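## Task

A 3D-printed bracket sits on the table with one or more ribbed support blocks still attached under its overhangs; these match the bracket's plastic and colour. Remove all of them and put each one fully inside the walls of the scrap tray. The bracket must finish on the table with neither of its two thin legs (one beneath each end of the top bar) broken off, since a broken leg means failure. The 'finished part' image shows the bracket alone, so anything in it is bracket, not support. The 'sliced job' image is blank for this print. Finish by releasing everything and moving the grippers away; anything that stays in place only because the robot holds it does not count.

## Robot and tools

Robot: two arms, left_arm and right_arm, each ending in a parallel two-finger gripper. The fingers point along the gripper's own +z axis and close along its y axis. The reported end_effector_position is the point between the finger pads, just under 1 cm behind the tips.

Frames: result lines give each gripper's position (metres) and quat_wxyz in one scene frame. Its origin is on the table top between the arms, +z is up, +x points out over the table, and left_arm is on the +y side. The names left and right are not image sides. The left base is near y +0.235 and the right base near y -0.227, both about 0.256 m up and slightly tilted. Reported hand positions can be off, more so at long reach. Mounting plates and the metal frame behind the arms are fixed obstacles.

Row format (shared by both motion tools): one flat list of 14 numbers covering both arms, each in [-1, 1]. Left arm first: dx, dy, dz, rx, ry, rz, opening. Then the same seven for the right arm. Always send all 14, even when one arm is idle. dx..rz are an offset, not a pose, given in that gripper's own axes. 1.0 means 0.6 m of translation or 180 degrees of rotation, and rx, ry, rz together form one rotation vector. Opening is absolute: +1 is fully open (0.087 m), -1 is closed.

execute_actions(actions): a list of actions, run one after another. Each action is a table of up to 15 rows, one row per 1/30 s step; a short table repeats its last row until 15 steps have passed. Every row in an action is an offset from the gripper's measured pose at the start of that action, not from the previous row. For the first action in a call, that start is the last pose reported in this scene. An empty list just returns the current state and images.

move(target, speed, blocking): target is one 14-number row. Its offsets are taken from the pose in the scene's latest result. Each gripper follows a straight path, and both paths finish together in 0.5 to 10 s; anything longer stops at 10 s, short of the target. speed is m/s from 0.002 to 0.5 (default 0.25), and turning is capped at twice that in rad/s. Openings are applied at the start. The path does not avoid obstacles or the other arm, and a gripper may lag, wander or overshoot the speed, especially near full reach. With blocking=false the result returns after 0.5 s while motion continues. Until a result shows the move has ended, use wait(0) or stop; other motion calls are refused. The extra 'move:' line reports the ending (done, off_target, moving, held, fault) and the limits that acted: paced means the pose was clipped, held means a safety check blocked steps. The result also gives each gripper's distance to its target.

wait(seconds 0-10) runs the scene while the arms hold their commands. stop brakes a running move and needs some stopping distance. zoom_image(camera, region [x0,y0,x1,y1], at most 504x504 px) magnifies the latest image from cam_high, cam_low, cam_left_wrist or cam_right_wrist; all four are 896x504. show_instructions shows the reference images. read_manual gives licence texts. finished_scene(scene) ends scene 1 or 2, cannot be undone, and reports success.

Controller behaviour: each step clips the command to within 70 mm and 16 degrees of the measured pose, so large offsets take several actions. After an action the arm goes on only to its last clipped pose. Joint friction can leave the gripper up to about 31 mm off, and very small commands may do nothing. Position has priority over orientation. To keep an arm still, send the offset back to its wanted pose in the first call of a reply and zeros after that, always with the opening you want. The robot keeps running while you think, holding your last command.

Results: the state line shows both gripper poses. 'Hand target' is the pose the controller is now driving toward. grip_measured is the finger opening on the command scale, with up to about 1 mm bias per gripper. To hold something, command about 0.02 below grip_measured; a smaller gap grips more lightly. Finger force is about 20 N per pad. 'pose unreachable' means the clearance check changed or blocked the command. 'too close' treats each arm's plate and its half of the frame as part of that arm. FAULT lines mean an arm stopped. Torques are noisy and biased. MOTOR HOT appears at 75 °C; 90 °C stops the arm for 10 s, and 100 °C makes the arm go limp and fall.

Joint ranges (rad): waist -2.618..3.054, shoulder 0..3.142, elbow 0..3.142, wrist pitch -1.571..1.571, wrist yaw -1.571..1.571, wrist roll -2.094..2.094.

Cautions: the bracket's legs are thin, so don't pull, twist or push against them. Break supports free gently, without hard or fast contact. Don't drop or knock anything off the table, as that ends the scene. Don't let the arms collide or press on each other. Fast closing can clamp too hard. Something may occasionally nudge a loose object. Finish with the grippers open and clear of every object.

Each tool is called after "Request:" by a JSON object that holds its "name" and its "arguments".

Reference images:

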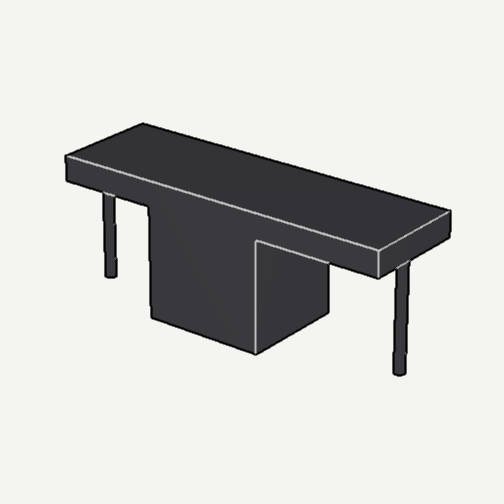

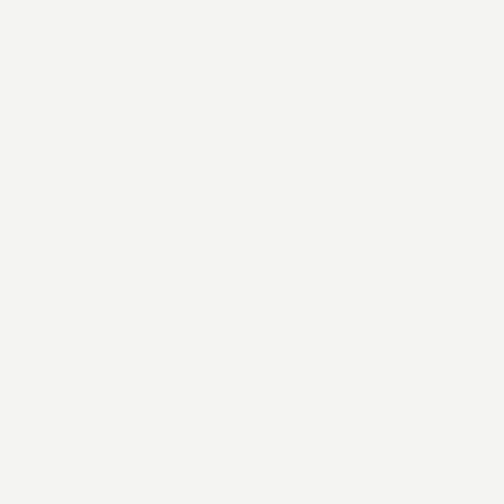

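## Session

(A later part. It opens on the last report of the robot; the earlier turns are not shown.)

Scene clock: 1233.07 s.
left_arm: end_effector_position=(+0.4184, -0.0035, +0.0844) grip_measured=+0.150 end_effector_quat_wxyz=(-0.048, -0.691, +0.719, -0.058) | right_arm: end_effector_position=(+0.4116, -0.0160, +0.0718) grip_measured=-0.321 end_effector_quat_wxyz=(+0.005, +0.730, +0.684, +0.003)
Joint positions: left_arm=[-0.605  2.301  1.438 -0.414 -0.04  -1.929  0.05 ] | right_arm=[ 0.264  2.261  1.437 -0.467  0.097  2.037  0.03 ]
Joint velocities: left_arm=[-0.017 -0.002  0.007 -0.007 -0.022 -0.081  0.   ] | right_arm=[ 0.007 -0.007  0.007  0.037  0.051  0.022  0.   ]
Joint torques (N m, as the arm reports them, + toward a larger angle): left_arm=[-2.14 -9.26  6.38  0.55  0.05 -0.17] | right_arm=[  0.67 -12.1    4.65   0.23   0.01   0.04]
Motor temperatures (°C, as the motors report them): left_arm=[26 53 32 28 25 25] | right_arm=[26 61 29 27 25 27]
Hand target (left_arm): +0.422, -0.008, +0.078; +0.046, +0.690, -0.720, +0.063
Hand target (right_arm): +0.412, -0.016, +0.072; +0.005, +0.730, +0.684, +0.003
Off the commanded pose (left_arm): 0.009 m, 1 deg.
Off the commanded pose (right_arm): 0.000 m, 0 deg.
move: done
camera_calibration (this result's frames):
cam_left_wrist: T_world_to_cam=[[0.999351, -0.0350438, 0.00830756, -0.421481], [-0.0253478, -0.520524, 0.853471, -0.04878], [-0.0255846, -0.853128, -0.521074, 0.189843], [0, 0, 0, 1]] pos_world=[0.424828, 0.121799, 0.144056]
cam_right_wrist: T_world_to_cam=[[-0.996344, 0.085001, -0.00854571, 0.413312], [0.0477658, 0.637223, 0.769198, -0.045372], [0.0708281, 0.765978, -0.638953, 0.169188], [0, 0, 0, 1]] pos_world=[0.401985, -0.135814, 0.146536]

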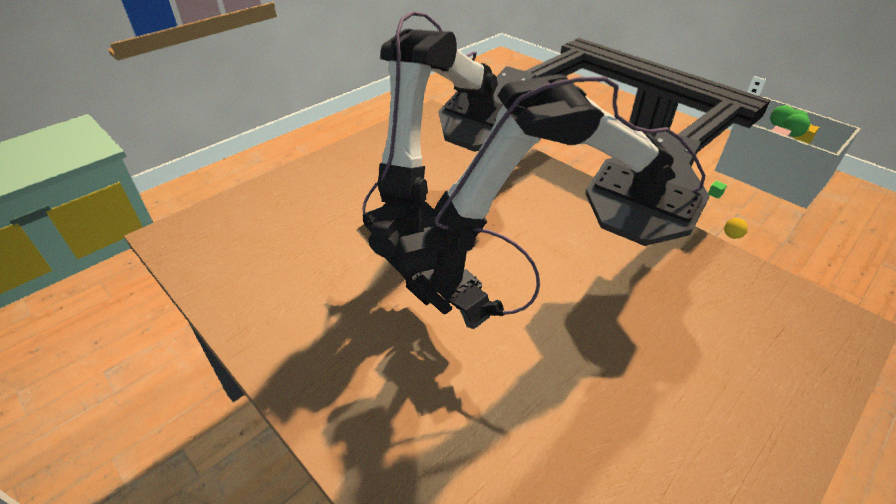

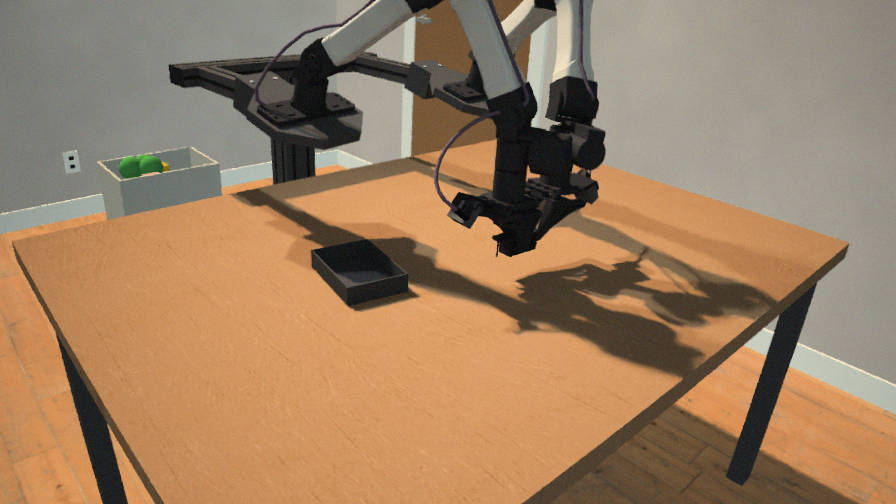

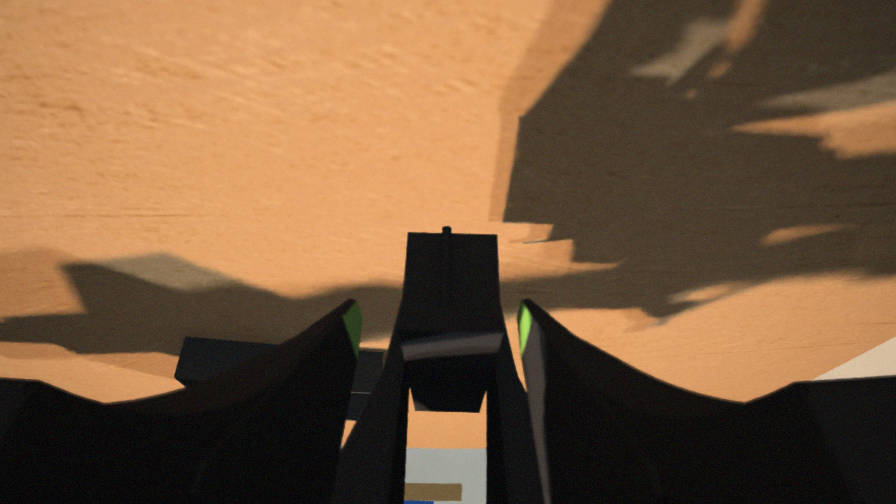

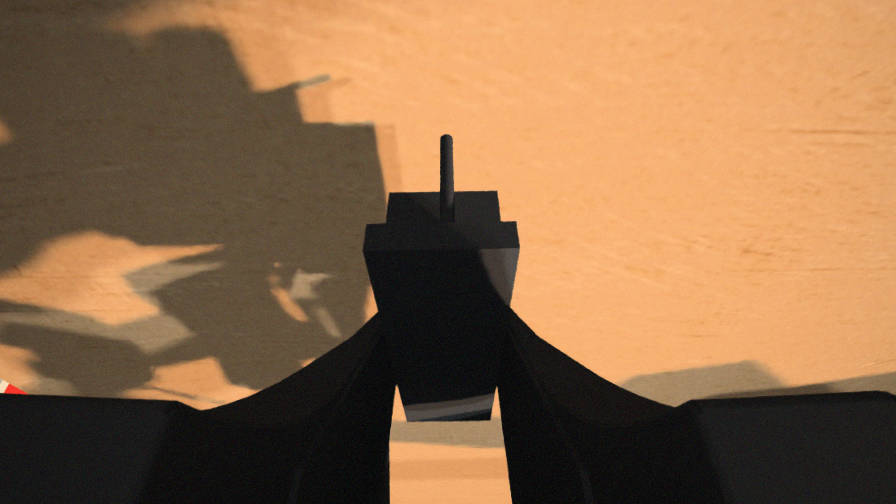

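Request:
{"name": "zoom_image", "arguments": {"camera": "cam_left_wrist", "region": [330, 200, 570, 440]}}

Region (330, 200, 570, 440) of cam_left_wrist's 896x504 image, scaled by 2.100, with more detail than that image has.

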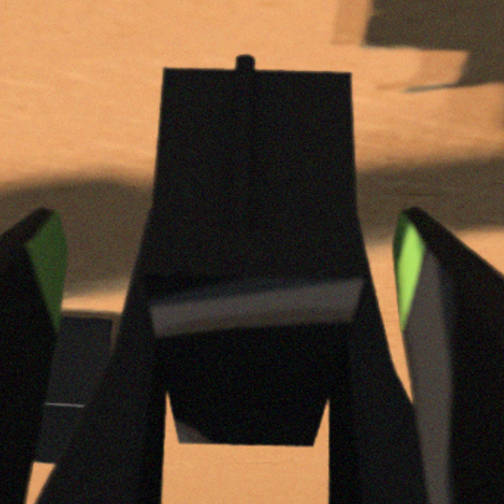

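Request:
{"name": "move", "arguments": {"target": [0.0144, -0.0118, 0.0353, 0.0031, 0.0013, 0.0011, 0.15, 0, 0, 0, 0, 0, 0, -0.35], "speed": 0.03}}

Scene clock: 1247.90 s.
left_arm: end_effector_position=(+0.4188, -0.0037, +0.0845) grip_measured=+0.150 end_effector_quat_wxyz=(-0.047, -0.691, +0.719, -0.058) | right_arm: end_effector_position=(+0.4116, -0.0160, +0.0718) grip_measured=-0.321 end_effector_quat_wxyz=(+0.005, +0.730, +0.684, +0.003)
Joint positions: left_arm=[-0.605  2.301  1.439 -0.413 -0.04  -1.929  0.05 ] | right_arm=[ 0.264  2.261  1.437 -0.467  0.097  2.037  0.03 ]
Joint velocities: left_arm=[ 0.007 -0.007  0.002  0.007 -0.037 -0.051 -0.   ] | right_arm=[ 0.002 -0.032 -0.012 -0.051 -0.051 -0.051 -0.002]
Joint torques (N m, as the arm reports them, + toward a larger angle): left_arm=[ -1.95 -11.2    4.7    0.42   0.04  -0.17] | right_arm=[  0.63 -12.12   4.5    0.21   0.01   0.03]
Motor temperatures (°C, as the motors report them): left_arm=[26 54 32 28 25 25] | right_arm=[26 61 29 27 25 27]
Hand target (left_arm): +0.419, -0.004, +0.085; +0.047, +0.691, -0.719, +0.058
Hand target (right_arm): +0.412, -0.016, +0.072; +0.005, +0.730, +0.684, +0.003
Off the commanded pose (left_arm): 0.024 m, 1 deg.
Off the commanded pose (right_arm): 0.000 m, 0 deg.
move: held (left_arm); limits=held; held on 23 of 31 steps (left_arm), including the last (left_arm)
pose unreachable (left arm): on one or more control steps of this call, first in action 0 (counted from 0), this arm could not follow its commanded pose, so it was not sent that pose on those steps. On the call's last step it was still not sent that pose. It may still have moved: this result reports where it is.
cause: the commanded pose would bring a part of the arm too close to another arm (this arm's wrist (the part past joint 4) and the other arm's wrist (the part past joint 4)).
camera_calibration (this result's frames):
cam_left_wrist: T_world_to_cam=[[0.999348, -0.0347751, 0.00970822, -0.422027], [-0.0263894, -0.520024, 0.853744, -0.0485326], [-0.0246405, -0.853444, -0.520603, 0.189338], [0, 0, 0, 1]] pos_world=[0.425136, 0.121675, 0.144101]
cam_right_wrist: T_world_to_cam=[[-0.996344, 0.085001, -0.00854571, 0.413312], [0.0477658, 0.637223, 0.769198, -0.045372], [0.0708281, 0.765978, -0.638953, 0.169188], [0, 0, 0, 1]] pos_world=[0.401985, -0.135814, 0.146536]

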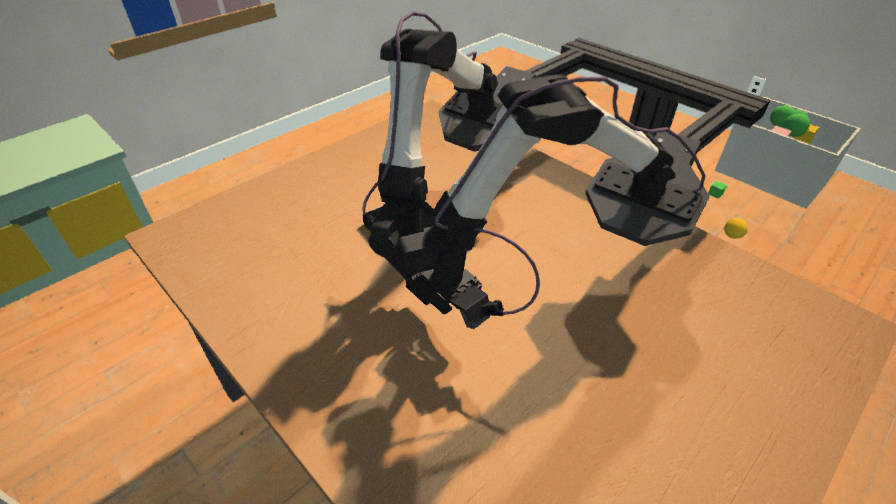

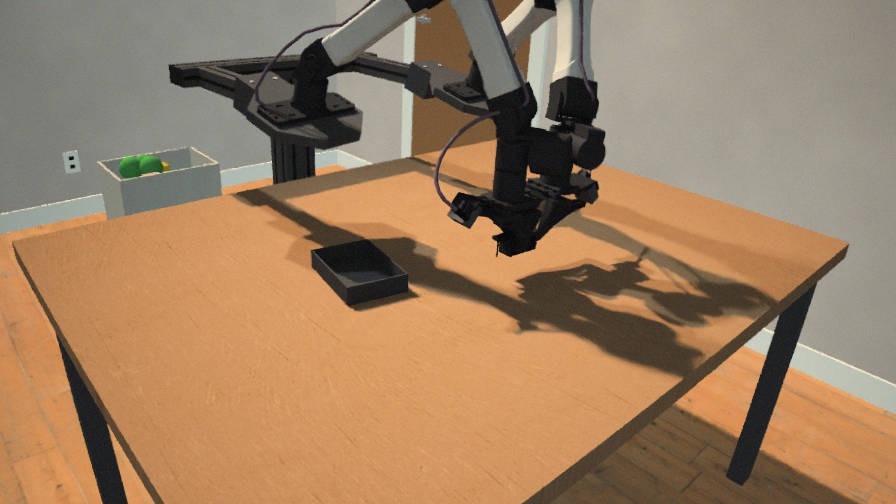

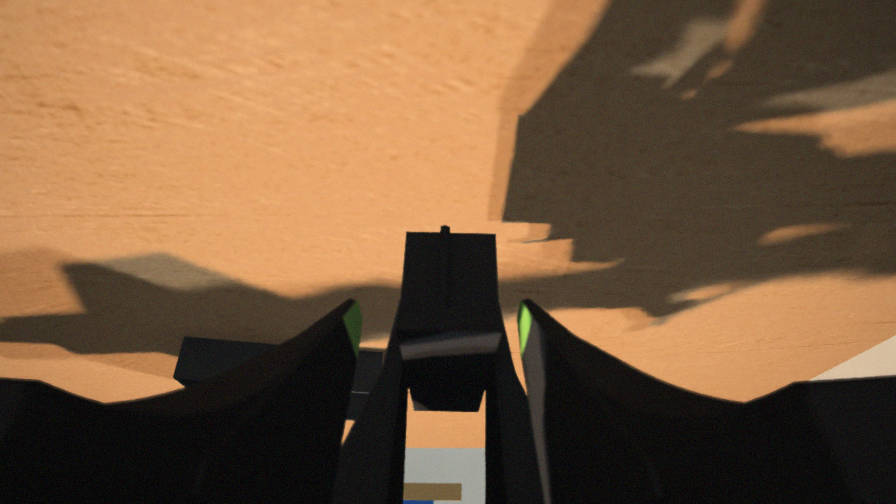

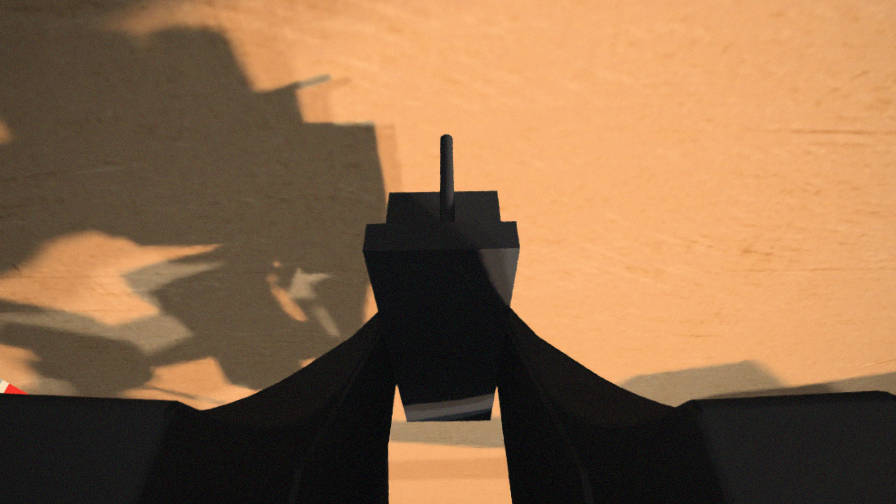

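Request:
{"name": "move", "arguments": {"target": [0.006, -0.0102, 0.0062, 0.003, 0.0513, 0.001, 0.15, 0, 0, 0, 0, 0, 0, -0.35], "speed": 0.04}}

Scene clock: 1270.43 s.
left_arm: end_effector_position=(+0.4329, -0.0117, +0.0937) grip_measured=+0.150 end_effector_quat_wxyz=(-0.092, -0.681, +0.717, -0.118) | right_arm: end_effector_position=(+0.4119, -0.0159, +0.0719) grip_measured=-0.321 end_effector_quat_wxyz=(+0.006, +0.730, +0.684, +0.004)
Joint positions: left_arm=[-0.558  2.301  1.439 -0.344  0.108 -1.876  0.05 ] | right_arm=[ 0.264  2.261  1.437 -0.465  0.097  2.037  0.03 ]
Joint velocities: left_arm=[-0.012 -0.002 -0.002 -0.022  0.037 -0.037  0.001] | right_arm=[-0.012  0.007 -0.007 -0.037 -0.051 -0.022  0.   ]
Joint torques (N m, as the arm reports them, + toward a larger angle): left_arm=[-0.66 -9.95  2.2   0.84  0.32 -0.16] | right_arm=[  0.63 -12.1    4.55   0.21   0.     0.06]
Motor temperatures (°C, as the motors report them): left_arm=[26 57 32 28 25 25] | right_arm=[26 62 29 27 25 27]
Hand target (left_arm): +0.425, -0.008, +0.082; +0.102, +0.683, -0.714, +0.116
Hand target (right_arm): +0.411, -0.016, +0.072; +0.005, +0.730, +0.684, +0.003
Off the commanded pose (left_arm): 0.015 m, 1 deg.
Off the commanded pose (right_arm): 0.000 m, 0 deg.
move: off_target (left_arm); limits=held; held on 1 of 68 steps (right_arm)
pose unreachable (right arm): on one or more control steps of this call, first in action 0 (counted from 0), this arm could not follow its commanded pose, so it was not sent that pose on those steps. It may still have moved: this result reports where it is.
cause: the commanded pose would bring a part of the arm too close to another arm (this arm's wrist (the part past joint 4) and the other arm's wrist (the part past joint 4)).
camera_calibration (this result's frames):
cam_left_wrist: T_world_to_cam=[[0.998486, -0.0429293, 0.0343967, -0.438507], [-0.0483587, -0.386966, 0.920825, -0.055333], [-0.02622, -0.921094, -0.388456, 0.175111], [0, 0, 0, 1]] pos_world=[0.439758, 0.121057, 0.134058]
cam_right_wrist: T_world_to_cam=[[-0.99632, 0.0851418, -0.00988885, 0.413742], [0.0467761, 0.636759, 0.769643, -0.0451397], [0.0718256, 0.766348, -0.638398, 0.168626], [0, 0, 0, 1]] pos_world=[0.402219, -0.13571, 0.146483]

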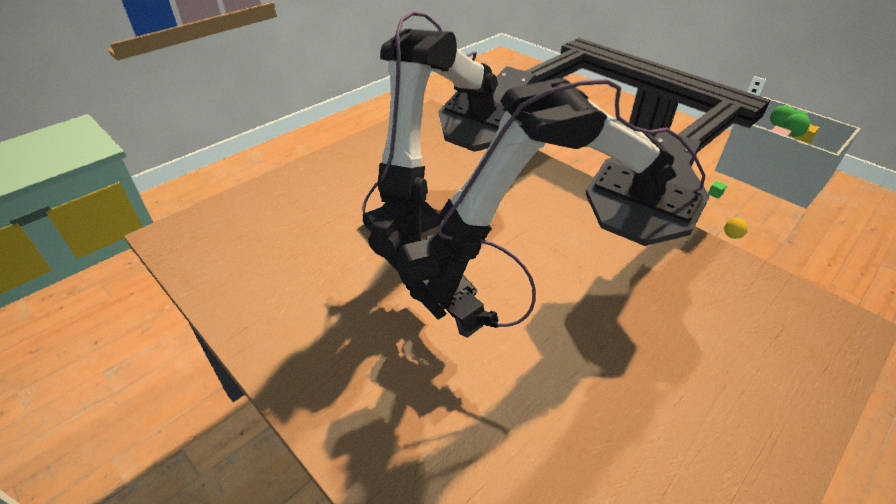

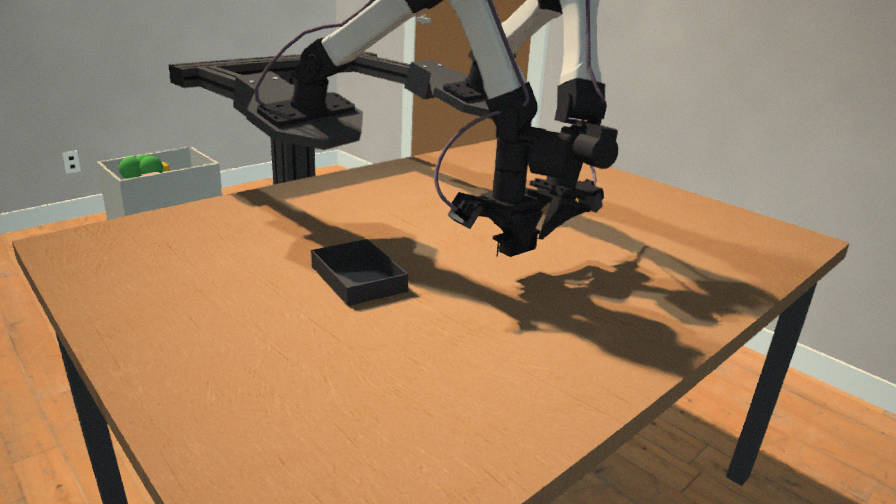

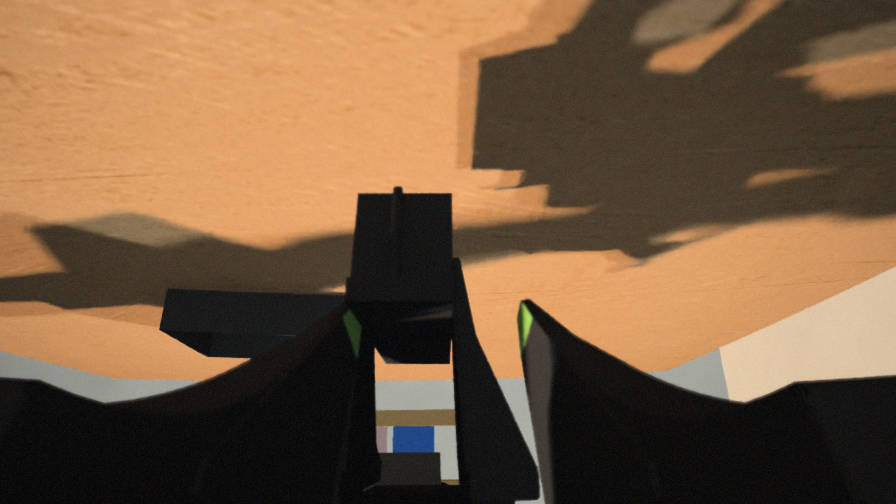

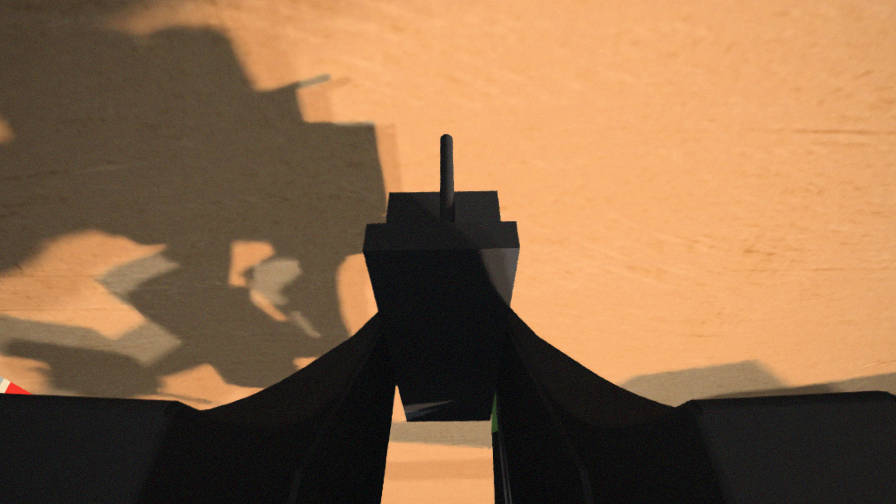

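Request:
{"name": "move", "arguments": {"target": [-0.0045, 0.0288, 0.0077, -0.0046, 0.0043, -0.0029, 0.15, 0, 0, 0, 0, 0, 0, -0.35], "speed": 0.04}}

Scene clock: 1278.77 s.
left_arm: end_effector_position=(+0.4181, -0.0087, +0.0852) grip_measured=+0.150 end_effector_quat_wxyz=(-0.100, -0.681, +0.717, -0.110) | right_arm: end_effector_position=(+0.4120, -0.0160, +0.0718) grip_measured=-0.321 end_effector_quat_wxyz=(+0.006, +0.730, +0.684, +0.004)
Joint positions: left_arm=[-0.558  2.301  1.387 -0.313  0.114 -1.877  0.05 ] | right_arm=[ 0.264  2.261  1.437 -0.465  0.098  2.037  0.03 ]
Joint velocities: left_arm=[ 0.007 -0.002  0.002  0.051 -0.037 -0.051 -0.001] | right_arm=[-0.002  0.002 -0.022 -0.081  0.007  0.051  0.   ]
Joint torques (N m, as the arm reports them, + toward a larger angle): left_arm=[ -1.83 -12.14   2.31   0.65   0.26  -0.23] | right_arm=[  0.66 -12.13   4.56   0.23  -0.01   0.01]
Motor temperatures (°C, as the motors report them): left_arm=[26 57 31 28 25 25] | right_arm=[26 62 29 27 25 27]
Hand target (left_arm): +0.416, -0.010, +0.088; +0.103, +0.682, -0.714, +0.117
Hand target (right_arm): +0.412, -0.016, +0.072; +0.006, +0.730, +0.684, +0.004
Off the commanded pose (left_arm): 0.003 m, 1 deg.
Off the commanded pose (right_arm): 0.000 m, 0 deg.
move: done
camera_calibration (this result's frames):
cam_left_wrist: T_world_to_cam=[[0.998858, -0.04591, 0.0132256, -0.421682], [-0.0300191, -0.38772, 0.921288, -0.0548637], [-0.0371685, -0.920633, -0.388656, 0.178731], [0, 0, 0, 1]] pos_world=[0.426197, 0.123915, 0.125587]
cam_right_wrist: T_world_to_cam=[[-0.996316, 0.0851432, -0.0102452, 0.413829], [0.0465525, 0.637299, 0.769209, -0.0449107], [0.0720222, 0.765898, -0.638915, 0.168648], [0, 0, 0, 1]] pos_world=[0.402249, -0.13578, 0.146537]

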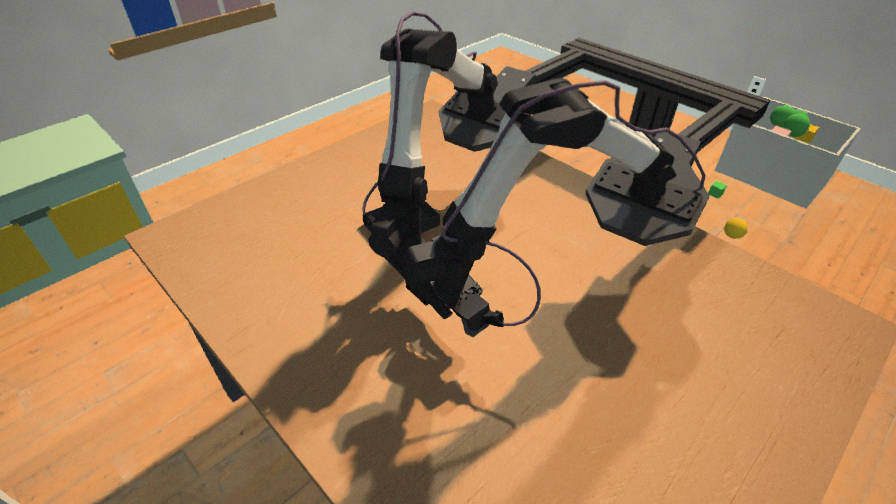

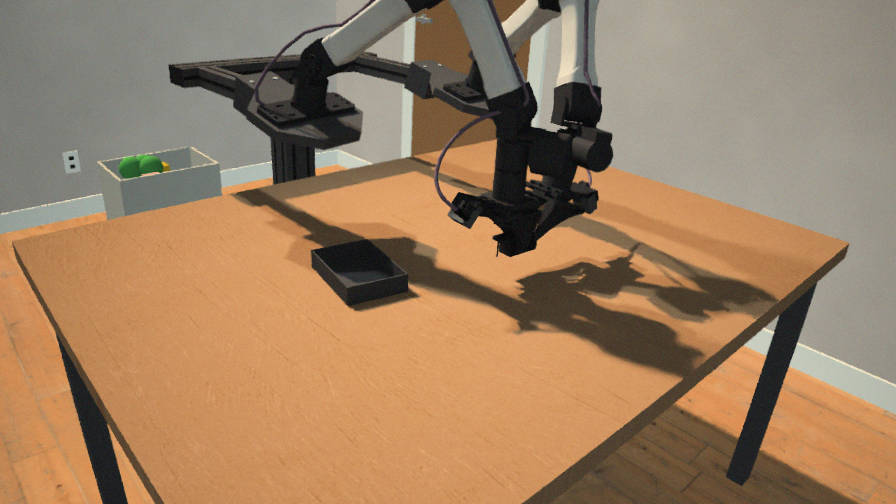

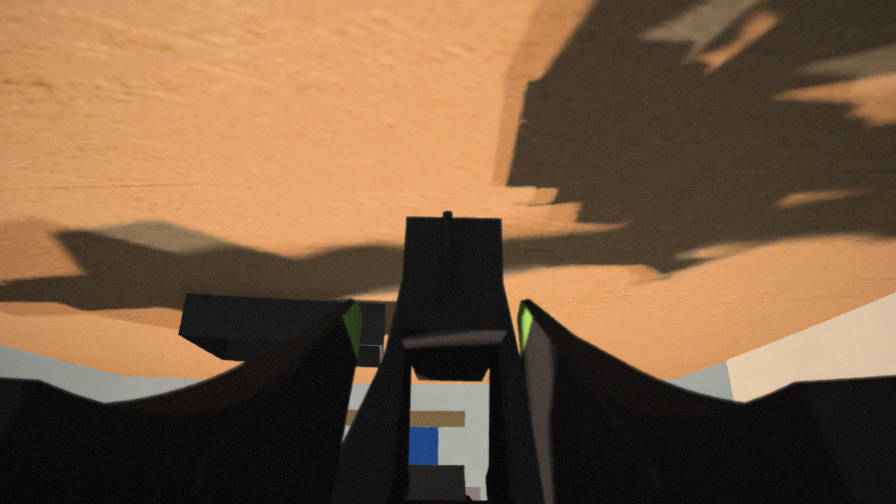

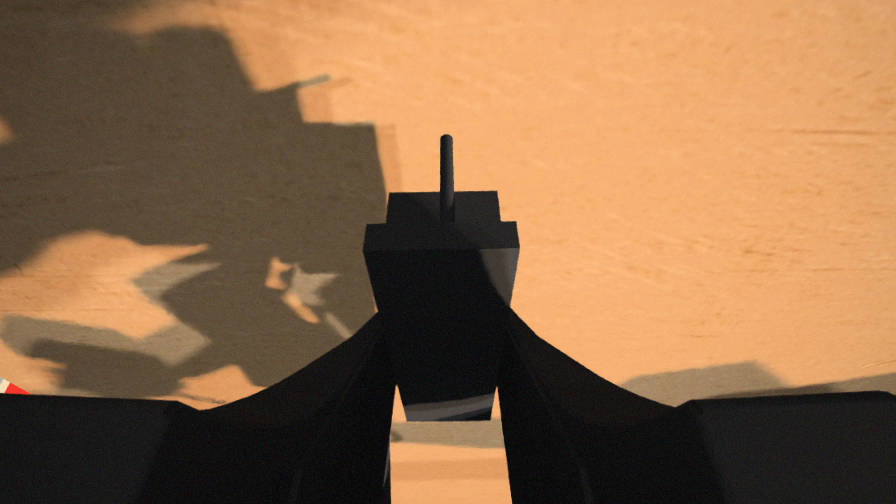

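Request:
{"name": "zoom_image", "arguments": {"camera": "cam_left_wrist", "region": [330, 190, 570, 430]}}

Region (330, 190, 570, 430) of cam_left_wrist's 896x504 image, scaled by 2.100, with more detail than that image has.

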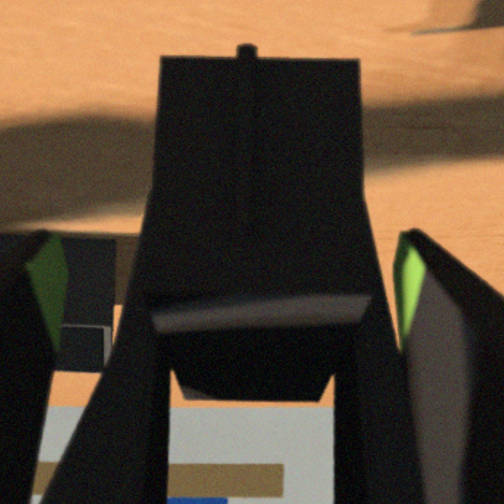

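Request:
{"name": "move", "arguments": {"target": [-0.009, -0.006, 0.034, 0.0025, 0.0042, -0.0018, 0.15, 0, 0, 0, 0, 0, 0, -0.35], "speed": 0.03}}

Scene clock: 1294.03 s.
left_arm: end_effector_position=(+0.4133, -0.0103, +0.0698) grip_measured=+0.150 end_effector_quat_wxyz=(-0.103, -0.681, +0.717, -0.108) | right_arm: end_effector_position=(+0.4120, -0.0160, +0.0718) grip_measured=-0.321 end_effector_quat_wxyz=(+0.006, +0.730, +0.684, +0.004)
Joint positions: left_arm=[-0.558  2.343  1.387 -0.277  0.118 -1.877  0.05 ] | right_arm=[ 0.264  2.261  1.437 -0.465  0.098  2.037  0.03 ]
Joint velocities: left_arm=[-0.012  0.002  0.002  0.081  0.037 -0.051  0.001] | right_arm=[-0.012 -0.012  0.012 -0.022  0.037 -0.007 -0.001]
Joint torques (N m, as the arm reports them, + toward a larger angle): left_arm=[-0.5  -9.45  6.32  0.63  0.26 -0.1 ] | right_arm=[  0.62 -12.17   4.51   0.22   0.     0.02]
Motor temperatures (°C, as the motors report them): left_arm=[26 59 31 28 25 25] | right_arm=[26 62 29 27 25 27]
Hand target (left_arm): +0.422, -0.009, +0.064; +0.102, +0.683, -0.714, +0.117
Hand target (right_arm): +0.412, -0.016, +0.072; +0.006, +0.730, +0.684, +0.004
Off the commanded pose (left_arm): 0.010 m, 1 deg.
Off the commanded pose (right_arm): 0.000 m, 0 deg.
move: done
camera_calibration (this result's frames):
cam_left_wrist: T_world_to_cam=[[0.998879, -0.0469523, 0.00603054, -0.416289], [-0.0237474, -0.386807, 0.921855, -0.0439877], [-0.0409505, -0.920965, -0.387488, 0.172605], [0, 0, 0, 1]] pos_world=[0.421846, 0.122403, 0.109943]
cam_right_wrist: T_world_to_cam=[[-0.996316, 0.0851432, -0.0102452, 0.413829], [0.0465525, 0.637299, 0.769209, -0.0449107], [0.0720222, 0.765898, -0.638915, 0.168648], [0, 0, 0, 1]] pos_world=[0.402249, -0.13578, 0.146537]

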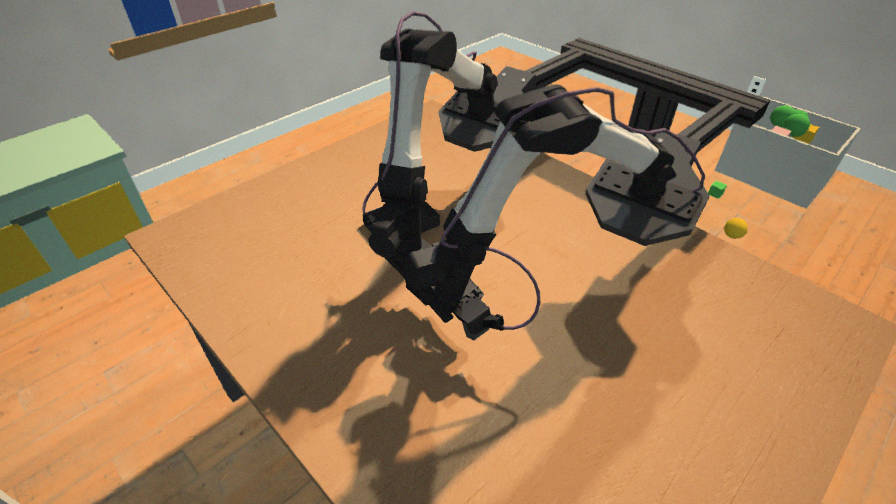

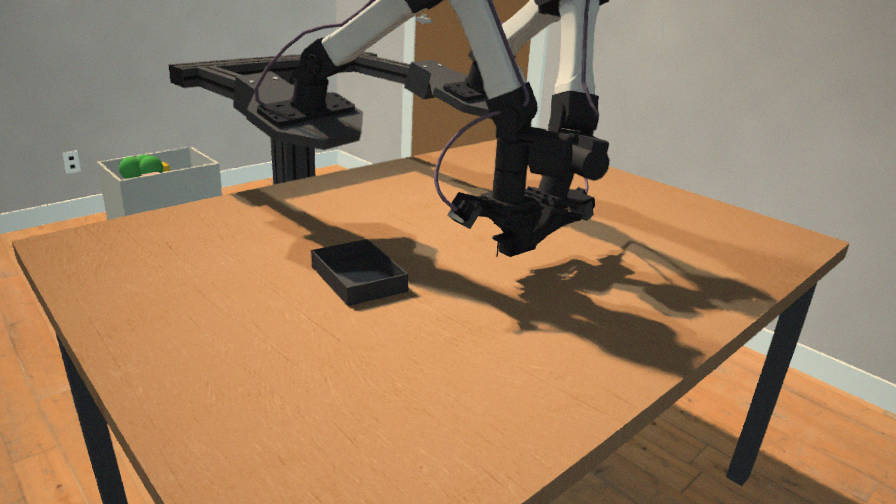

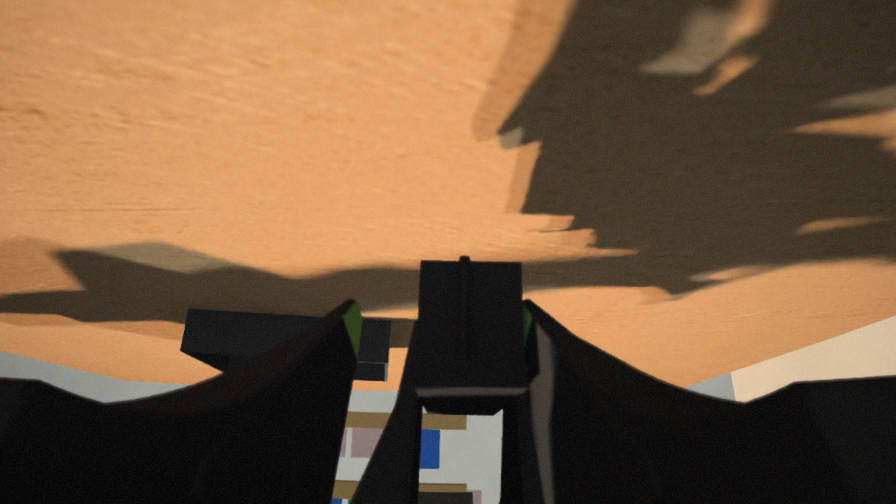

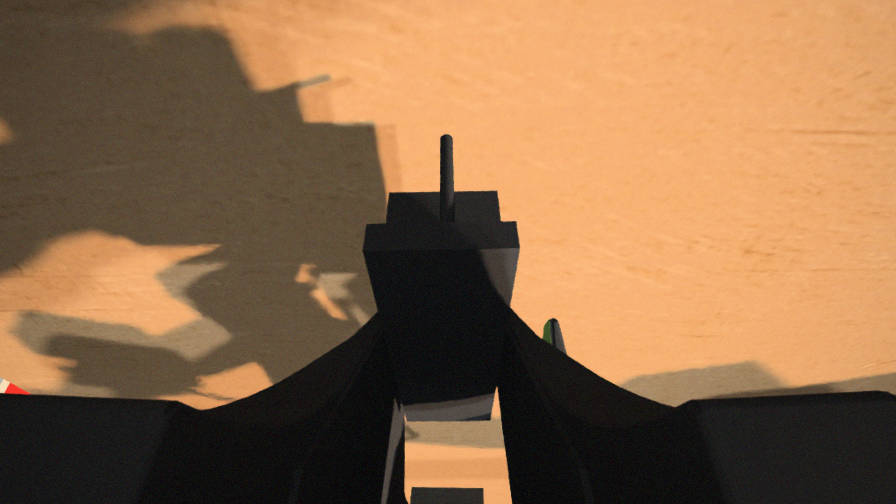

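Request:
{"name": "move", "arguments": {"target": [-0.0052, -0.0231, 0.0075, 0.0047, 0.0037, -0.0015, 0.15, 0, 0, 0, 0, 0, 0, -0.35], "speed": 0.03}}

Scene clock: 1299.53 s.
left_arm: end_effector_position=(+0.4281, -0.0124, +0.0755) grip_measured=+0.150 end_effector_quat_wxyz=(-0.096, -0.681, +0.715, -0.123) | right_arm: end_effector_position=(+0.4120, -0.0160, +0.0718) grip_measured=-0.321 end_effector_quat_wxyz=(+0.006, +0.730, +0.684, +0.004)
Joint positions: left_arm=[-0.553  2.343  1.418 -0.275  0.12  -1.874  0.05 ] | right_arm=[ 0.264  2.261  1.437 -0.465  0.098  2.037  0.03 ]
Joint velocities: left_arm=[-0.012  0.012 -0.007 -0.022 -0.022 -0.066  0.001] | right_arm=[ 0.007  0.007  0.002 -0.037 -0.051 -0.007  0.   ]
Joint torques (N m, as the arm reports them, + toward a larger angle): left_arm=[-0.54 -8.92  5.99  0.52  0.24 -0.08] | right_arm=[  0.61 -12.13   4.57   0.21   0.     0.02]
Motor temperatures (°C, as the motors report them): left_arm=[26 59 31 28 25 25] | right_arm=[26 62 29 27 25 27]
Hand target (left_arm): +0.427, -0.009, +0.065; +0.102, +0.683, -0.714, +0.117
Hand target (right_arm): +0.412, -0.016, +0.072; +0.006, +0.730, +0.684, +0.004
Off the commanded pose (left_arm): 0.011 m, 1 deg.
Off the commanded pose (right_arm): 0.000 m, 0 deg.
move: off_target (left_arm)
camera_calibration (this result's frames):
cam_left_wrist: T_world_to_cam=[[0.998528, -0.0393223, 0.0373629, -0.433299], [-0.0494243, -0.375768, 0.925395, -0.0388638], [-0.0223489, -0.925879, -0.377158, 0.164655], [0, 0, 0, 1]] pos_world=[0.43442, 0.120808, 0.114255]
cam_right_wrist: T_world_to_cam=[[-0.996316, 0.0851432, -0.0102452, 0.413829], [0.0465525, 0.637299, 0.769209, -0.0449107], [0.0720222, 0.765898, -0.638915, 0.168648], [0, 0, 0, 1]] pos_world=[0.402249, -0.13578, 0.146537]

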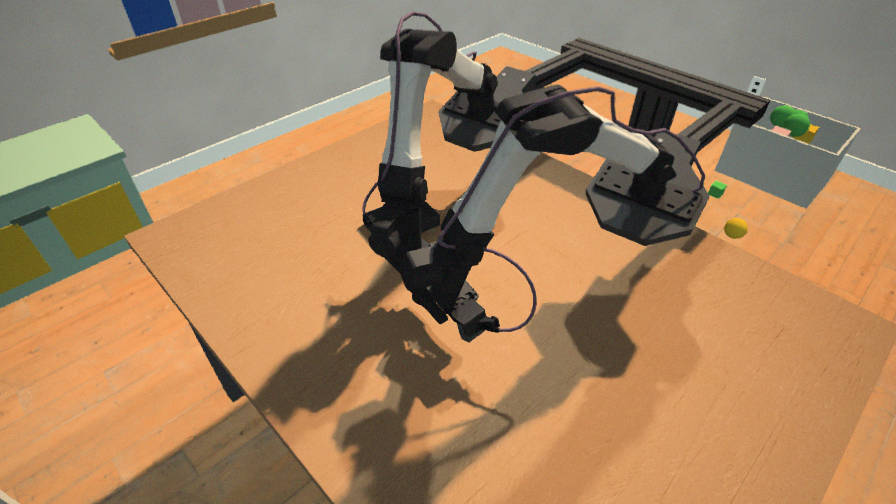

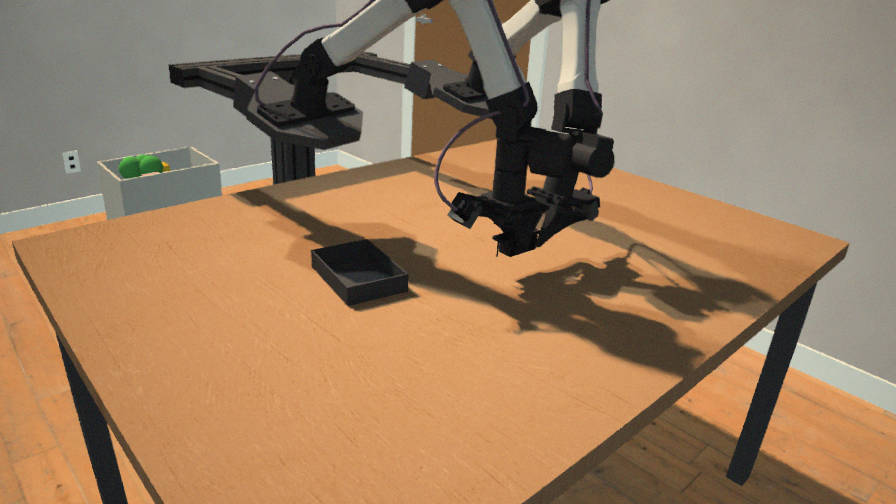

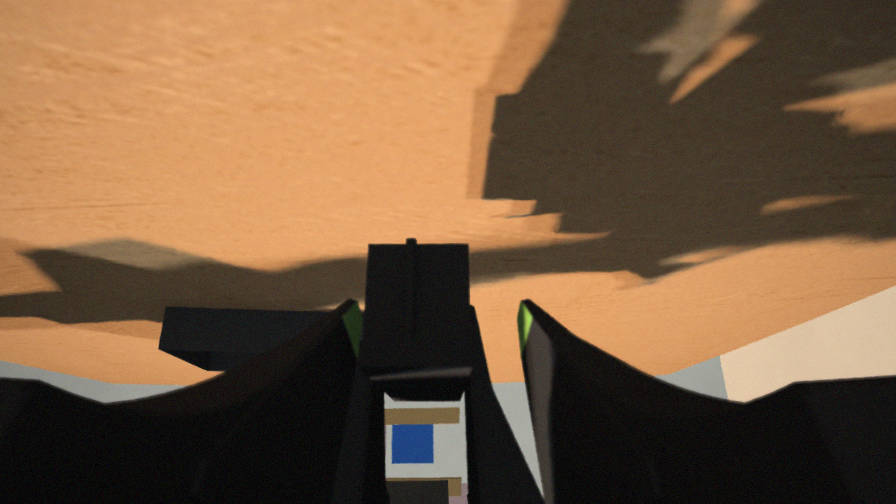

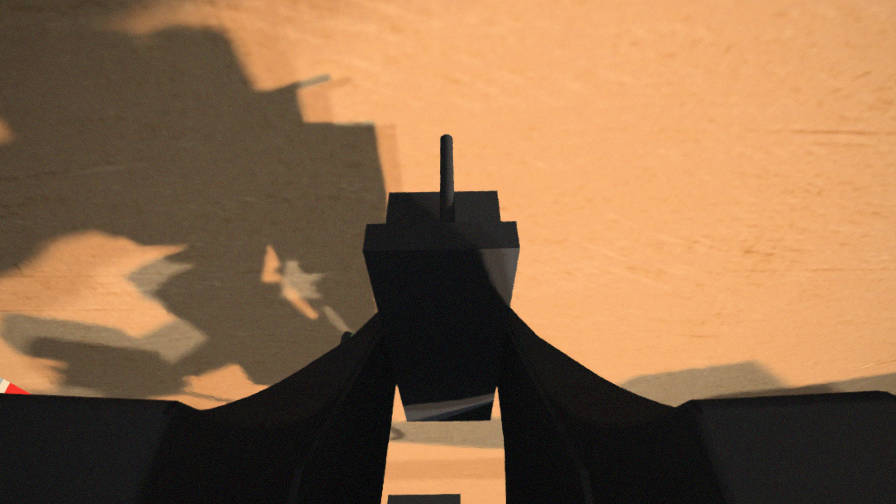

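Request:
{"name": "move", "arguments": {"target": [-0.0118, 0.0063, 0.0213, -0.0053, 0.0002, -0.0021, 0.15, 0, 0, 0, 0, 0, 0, -0.35], "speed": 0.02}}

Scene clock: 1309.47 s.
left_arm: end_effector_position=(+0.4238, -0.0119, +0.0694) grip_measured=+0.150 end_effector_quat_wxyz=(-0.098, -0.681, +0.716, -0.117) | right_arm: end_effector_position=(+0.4120, -0.0160, +0.0718) grip_measured=-0.321 end_effector_quat_wxyz=(+0.006, +0.730, +0.684, +0.004)
Joint positions: left_arm=[-0.553  2.358  1.418 -0.273  0.12  -1.874  0.05 ] | right_arm=[ 0.264  2.261  1.437 -0.465  0.098  2.037  0.03 ]
Joint velocities: left_arm=[-0.007 -0.007 -0.002  0.022  0.007 -0.007  0.   ] | right_arm=[-0.017 -0.007 -0.002 -0.037 -0.095 -0.051  0.   ]
Joint torques (N m, as the arm reports them, + toward a larger angle): left_arm=[-0.62 -9.42  5.23  0.62  0.23 -0.12] | right_arm=[  0.58 -12.11   4.64   0.21   0.     0.03]
Motor temperatures (°C, as the motors report them): left_arm=[26 58 32 28 25 25] | right_arm=[26 62 29 27 25 27]
Hand target (left_arm): +0.425, -0.009, +0.061; +0.101, +0.683, -0.714, +0.117
Hand target (right_arm): +0.412, -0.016, +0.072; +0.006, +0.730, +0.684, +0.004
Off the commanded pose (left_arm): 0.009 m, 0 deg.
Off the commanded pose (right_arm): 0.000 m, 0 deg.
move: done
camera_calibration (this result's frames):
cam_left_wrist: T_world_to_cam=[[0.998807, -0.0419766, 0.0249533, -0.428117], [-0.0390554, -0.379902, 0.924202, -0.0376033], [-0.029315, -0.924074, -0.381088, 0.165972], [0, 0, 0, 1]] pos_world=[0.431003, 0.121114, 0.108686]
cam_right_wrist: T_world_to_cam=[[-0.996316, 0.0851432, -0.0102452, 0.413829], [0.0465525, 0.637299, 0.769209, -0.0449107], [0.0720222, 0.765898, -0.638915, 0.168648], [0, 0, 0, 1]] pos_world=[0.402249, -0.13578, 0.146537]

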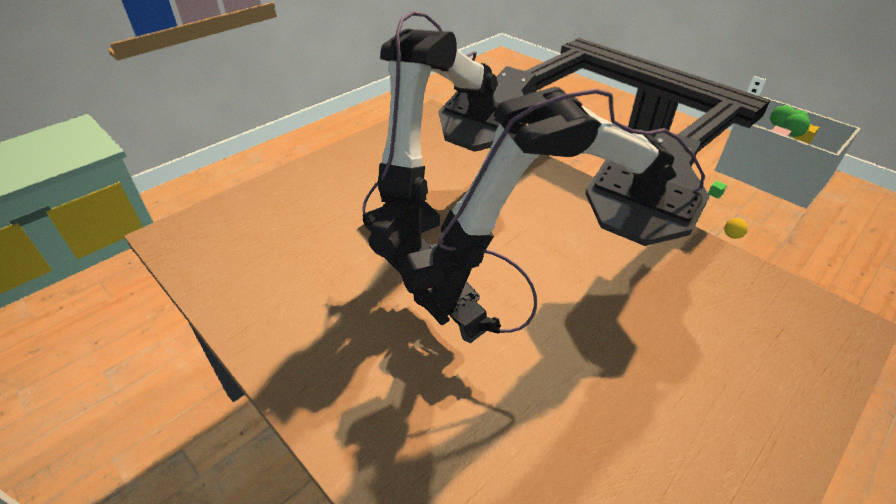

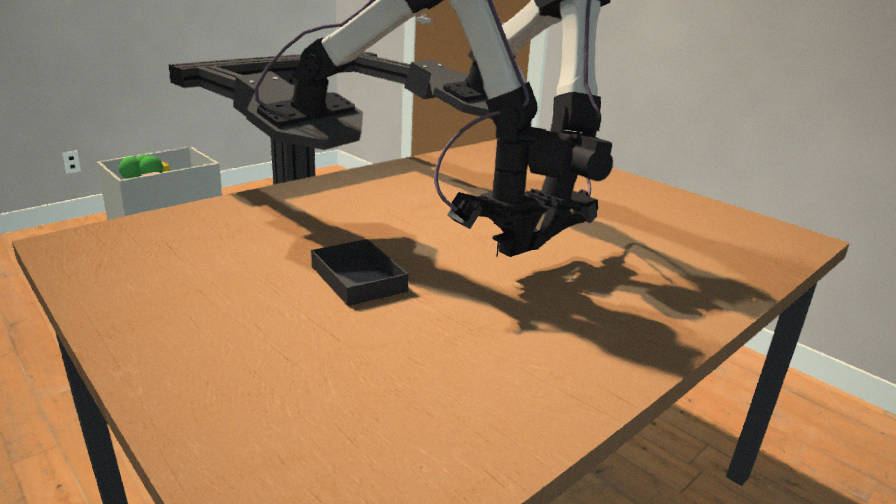

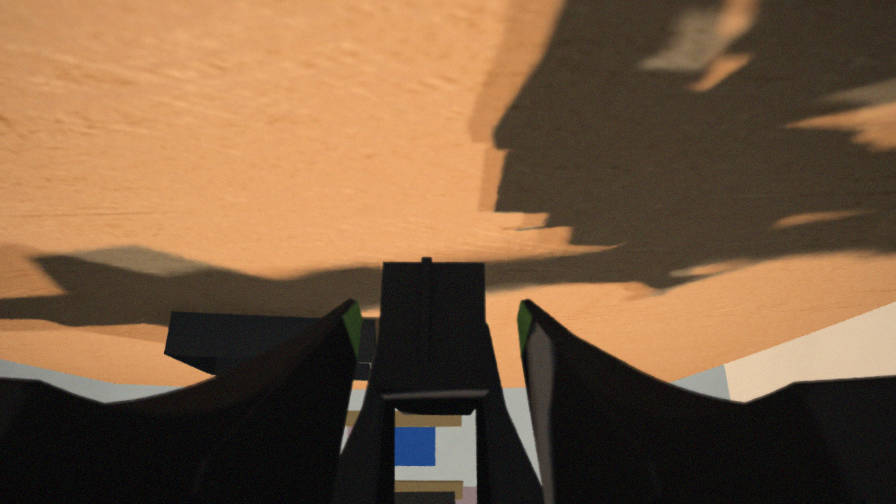

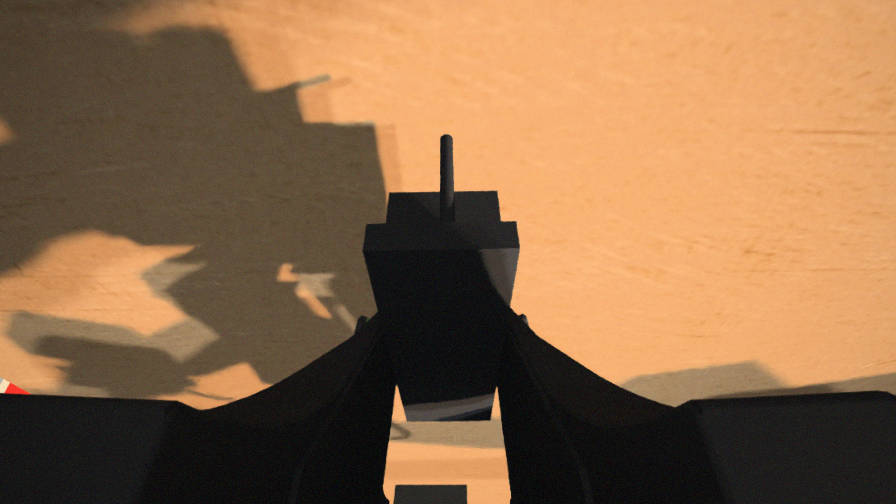

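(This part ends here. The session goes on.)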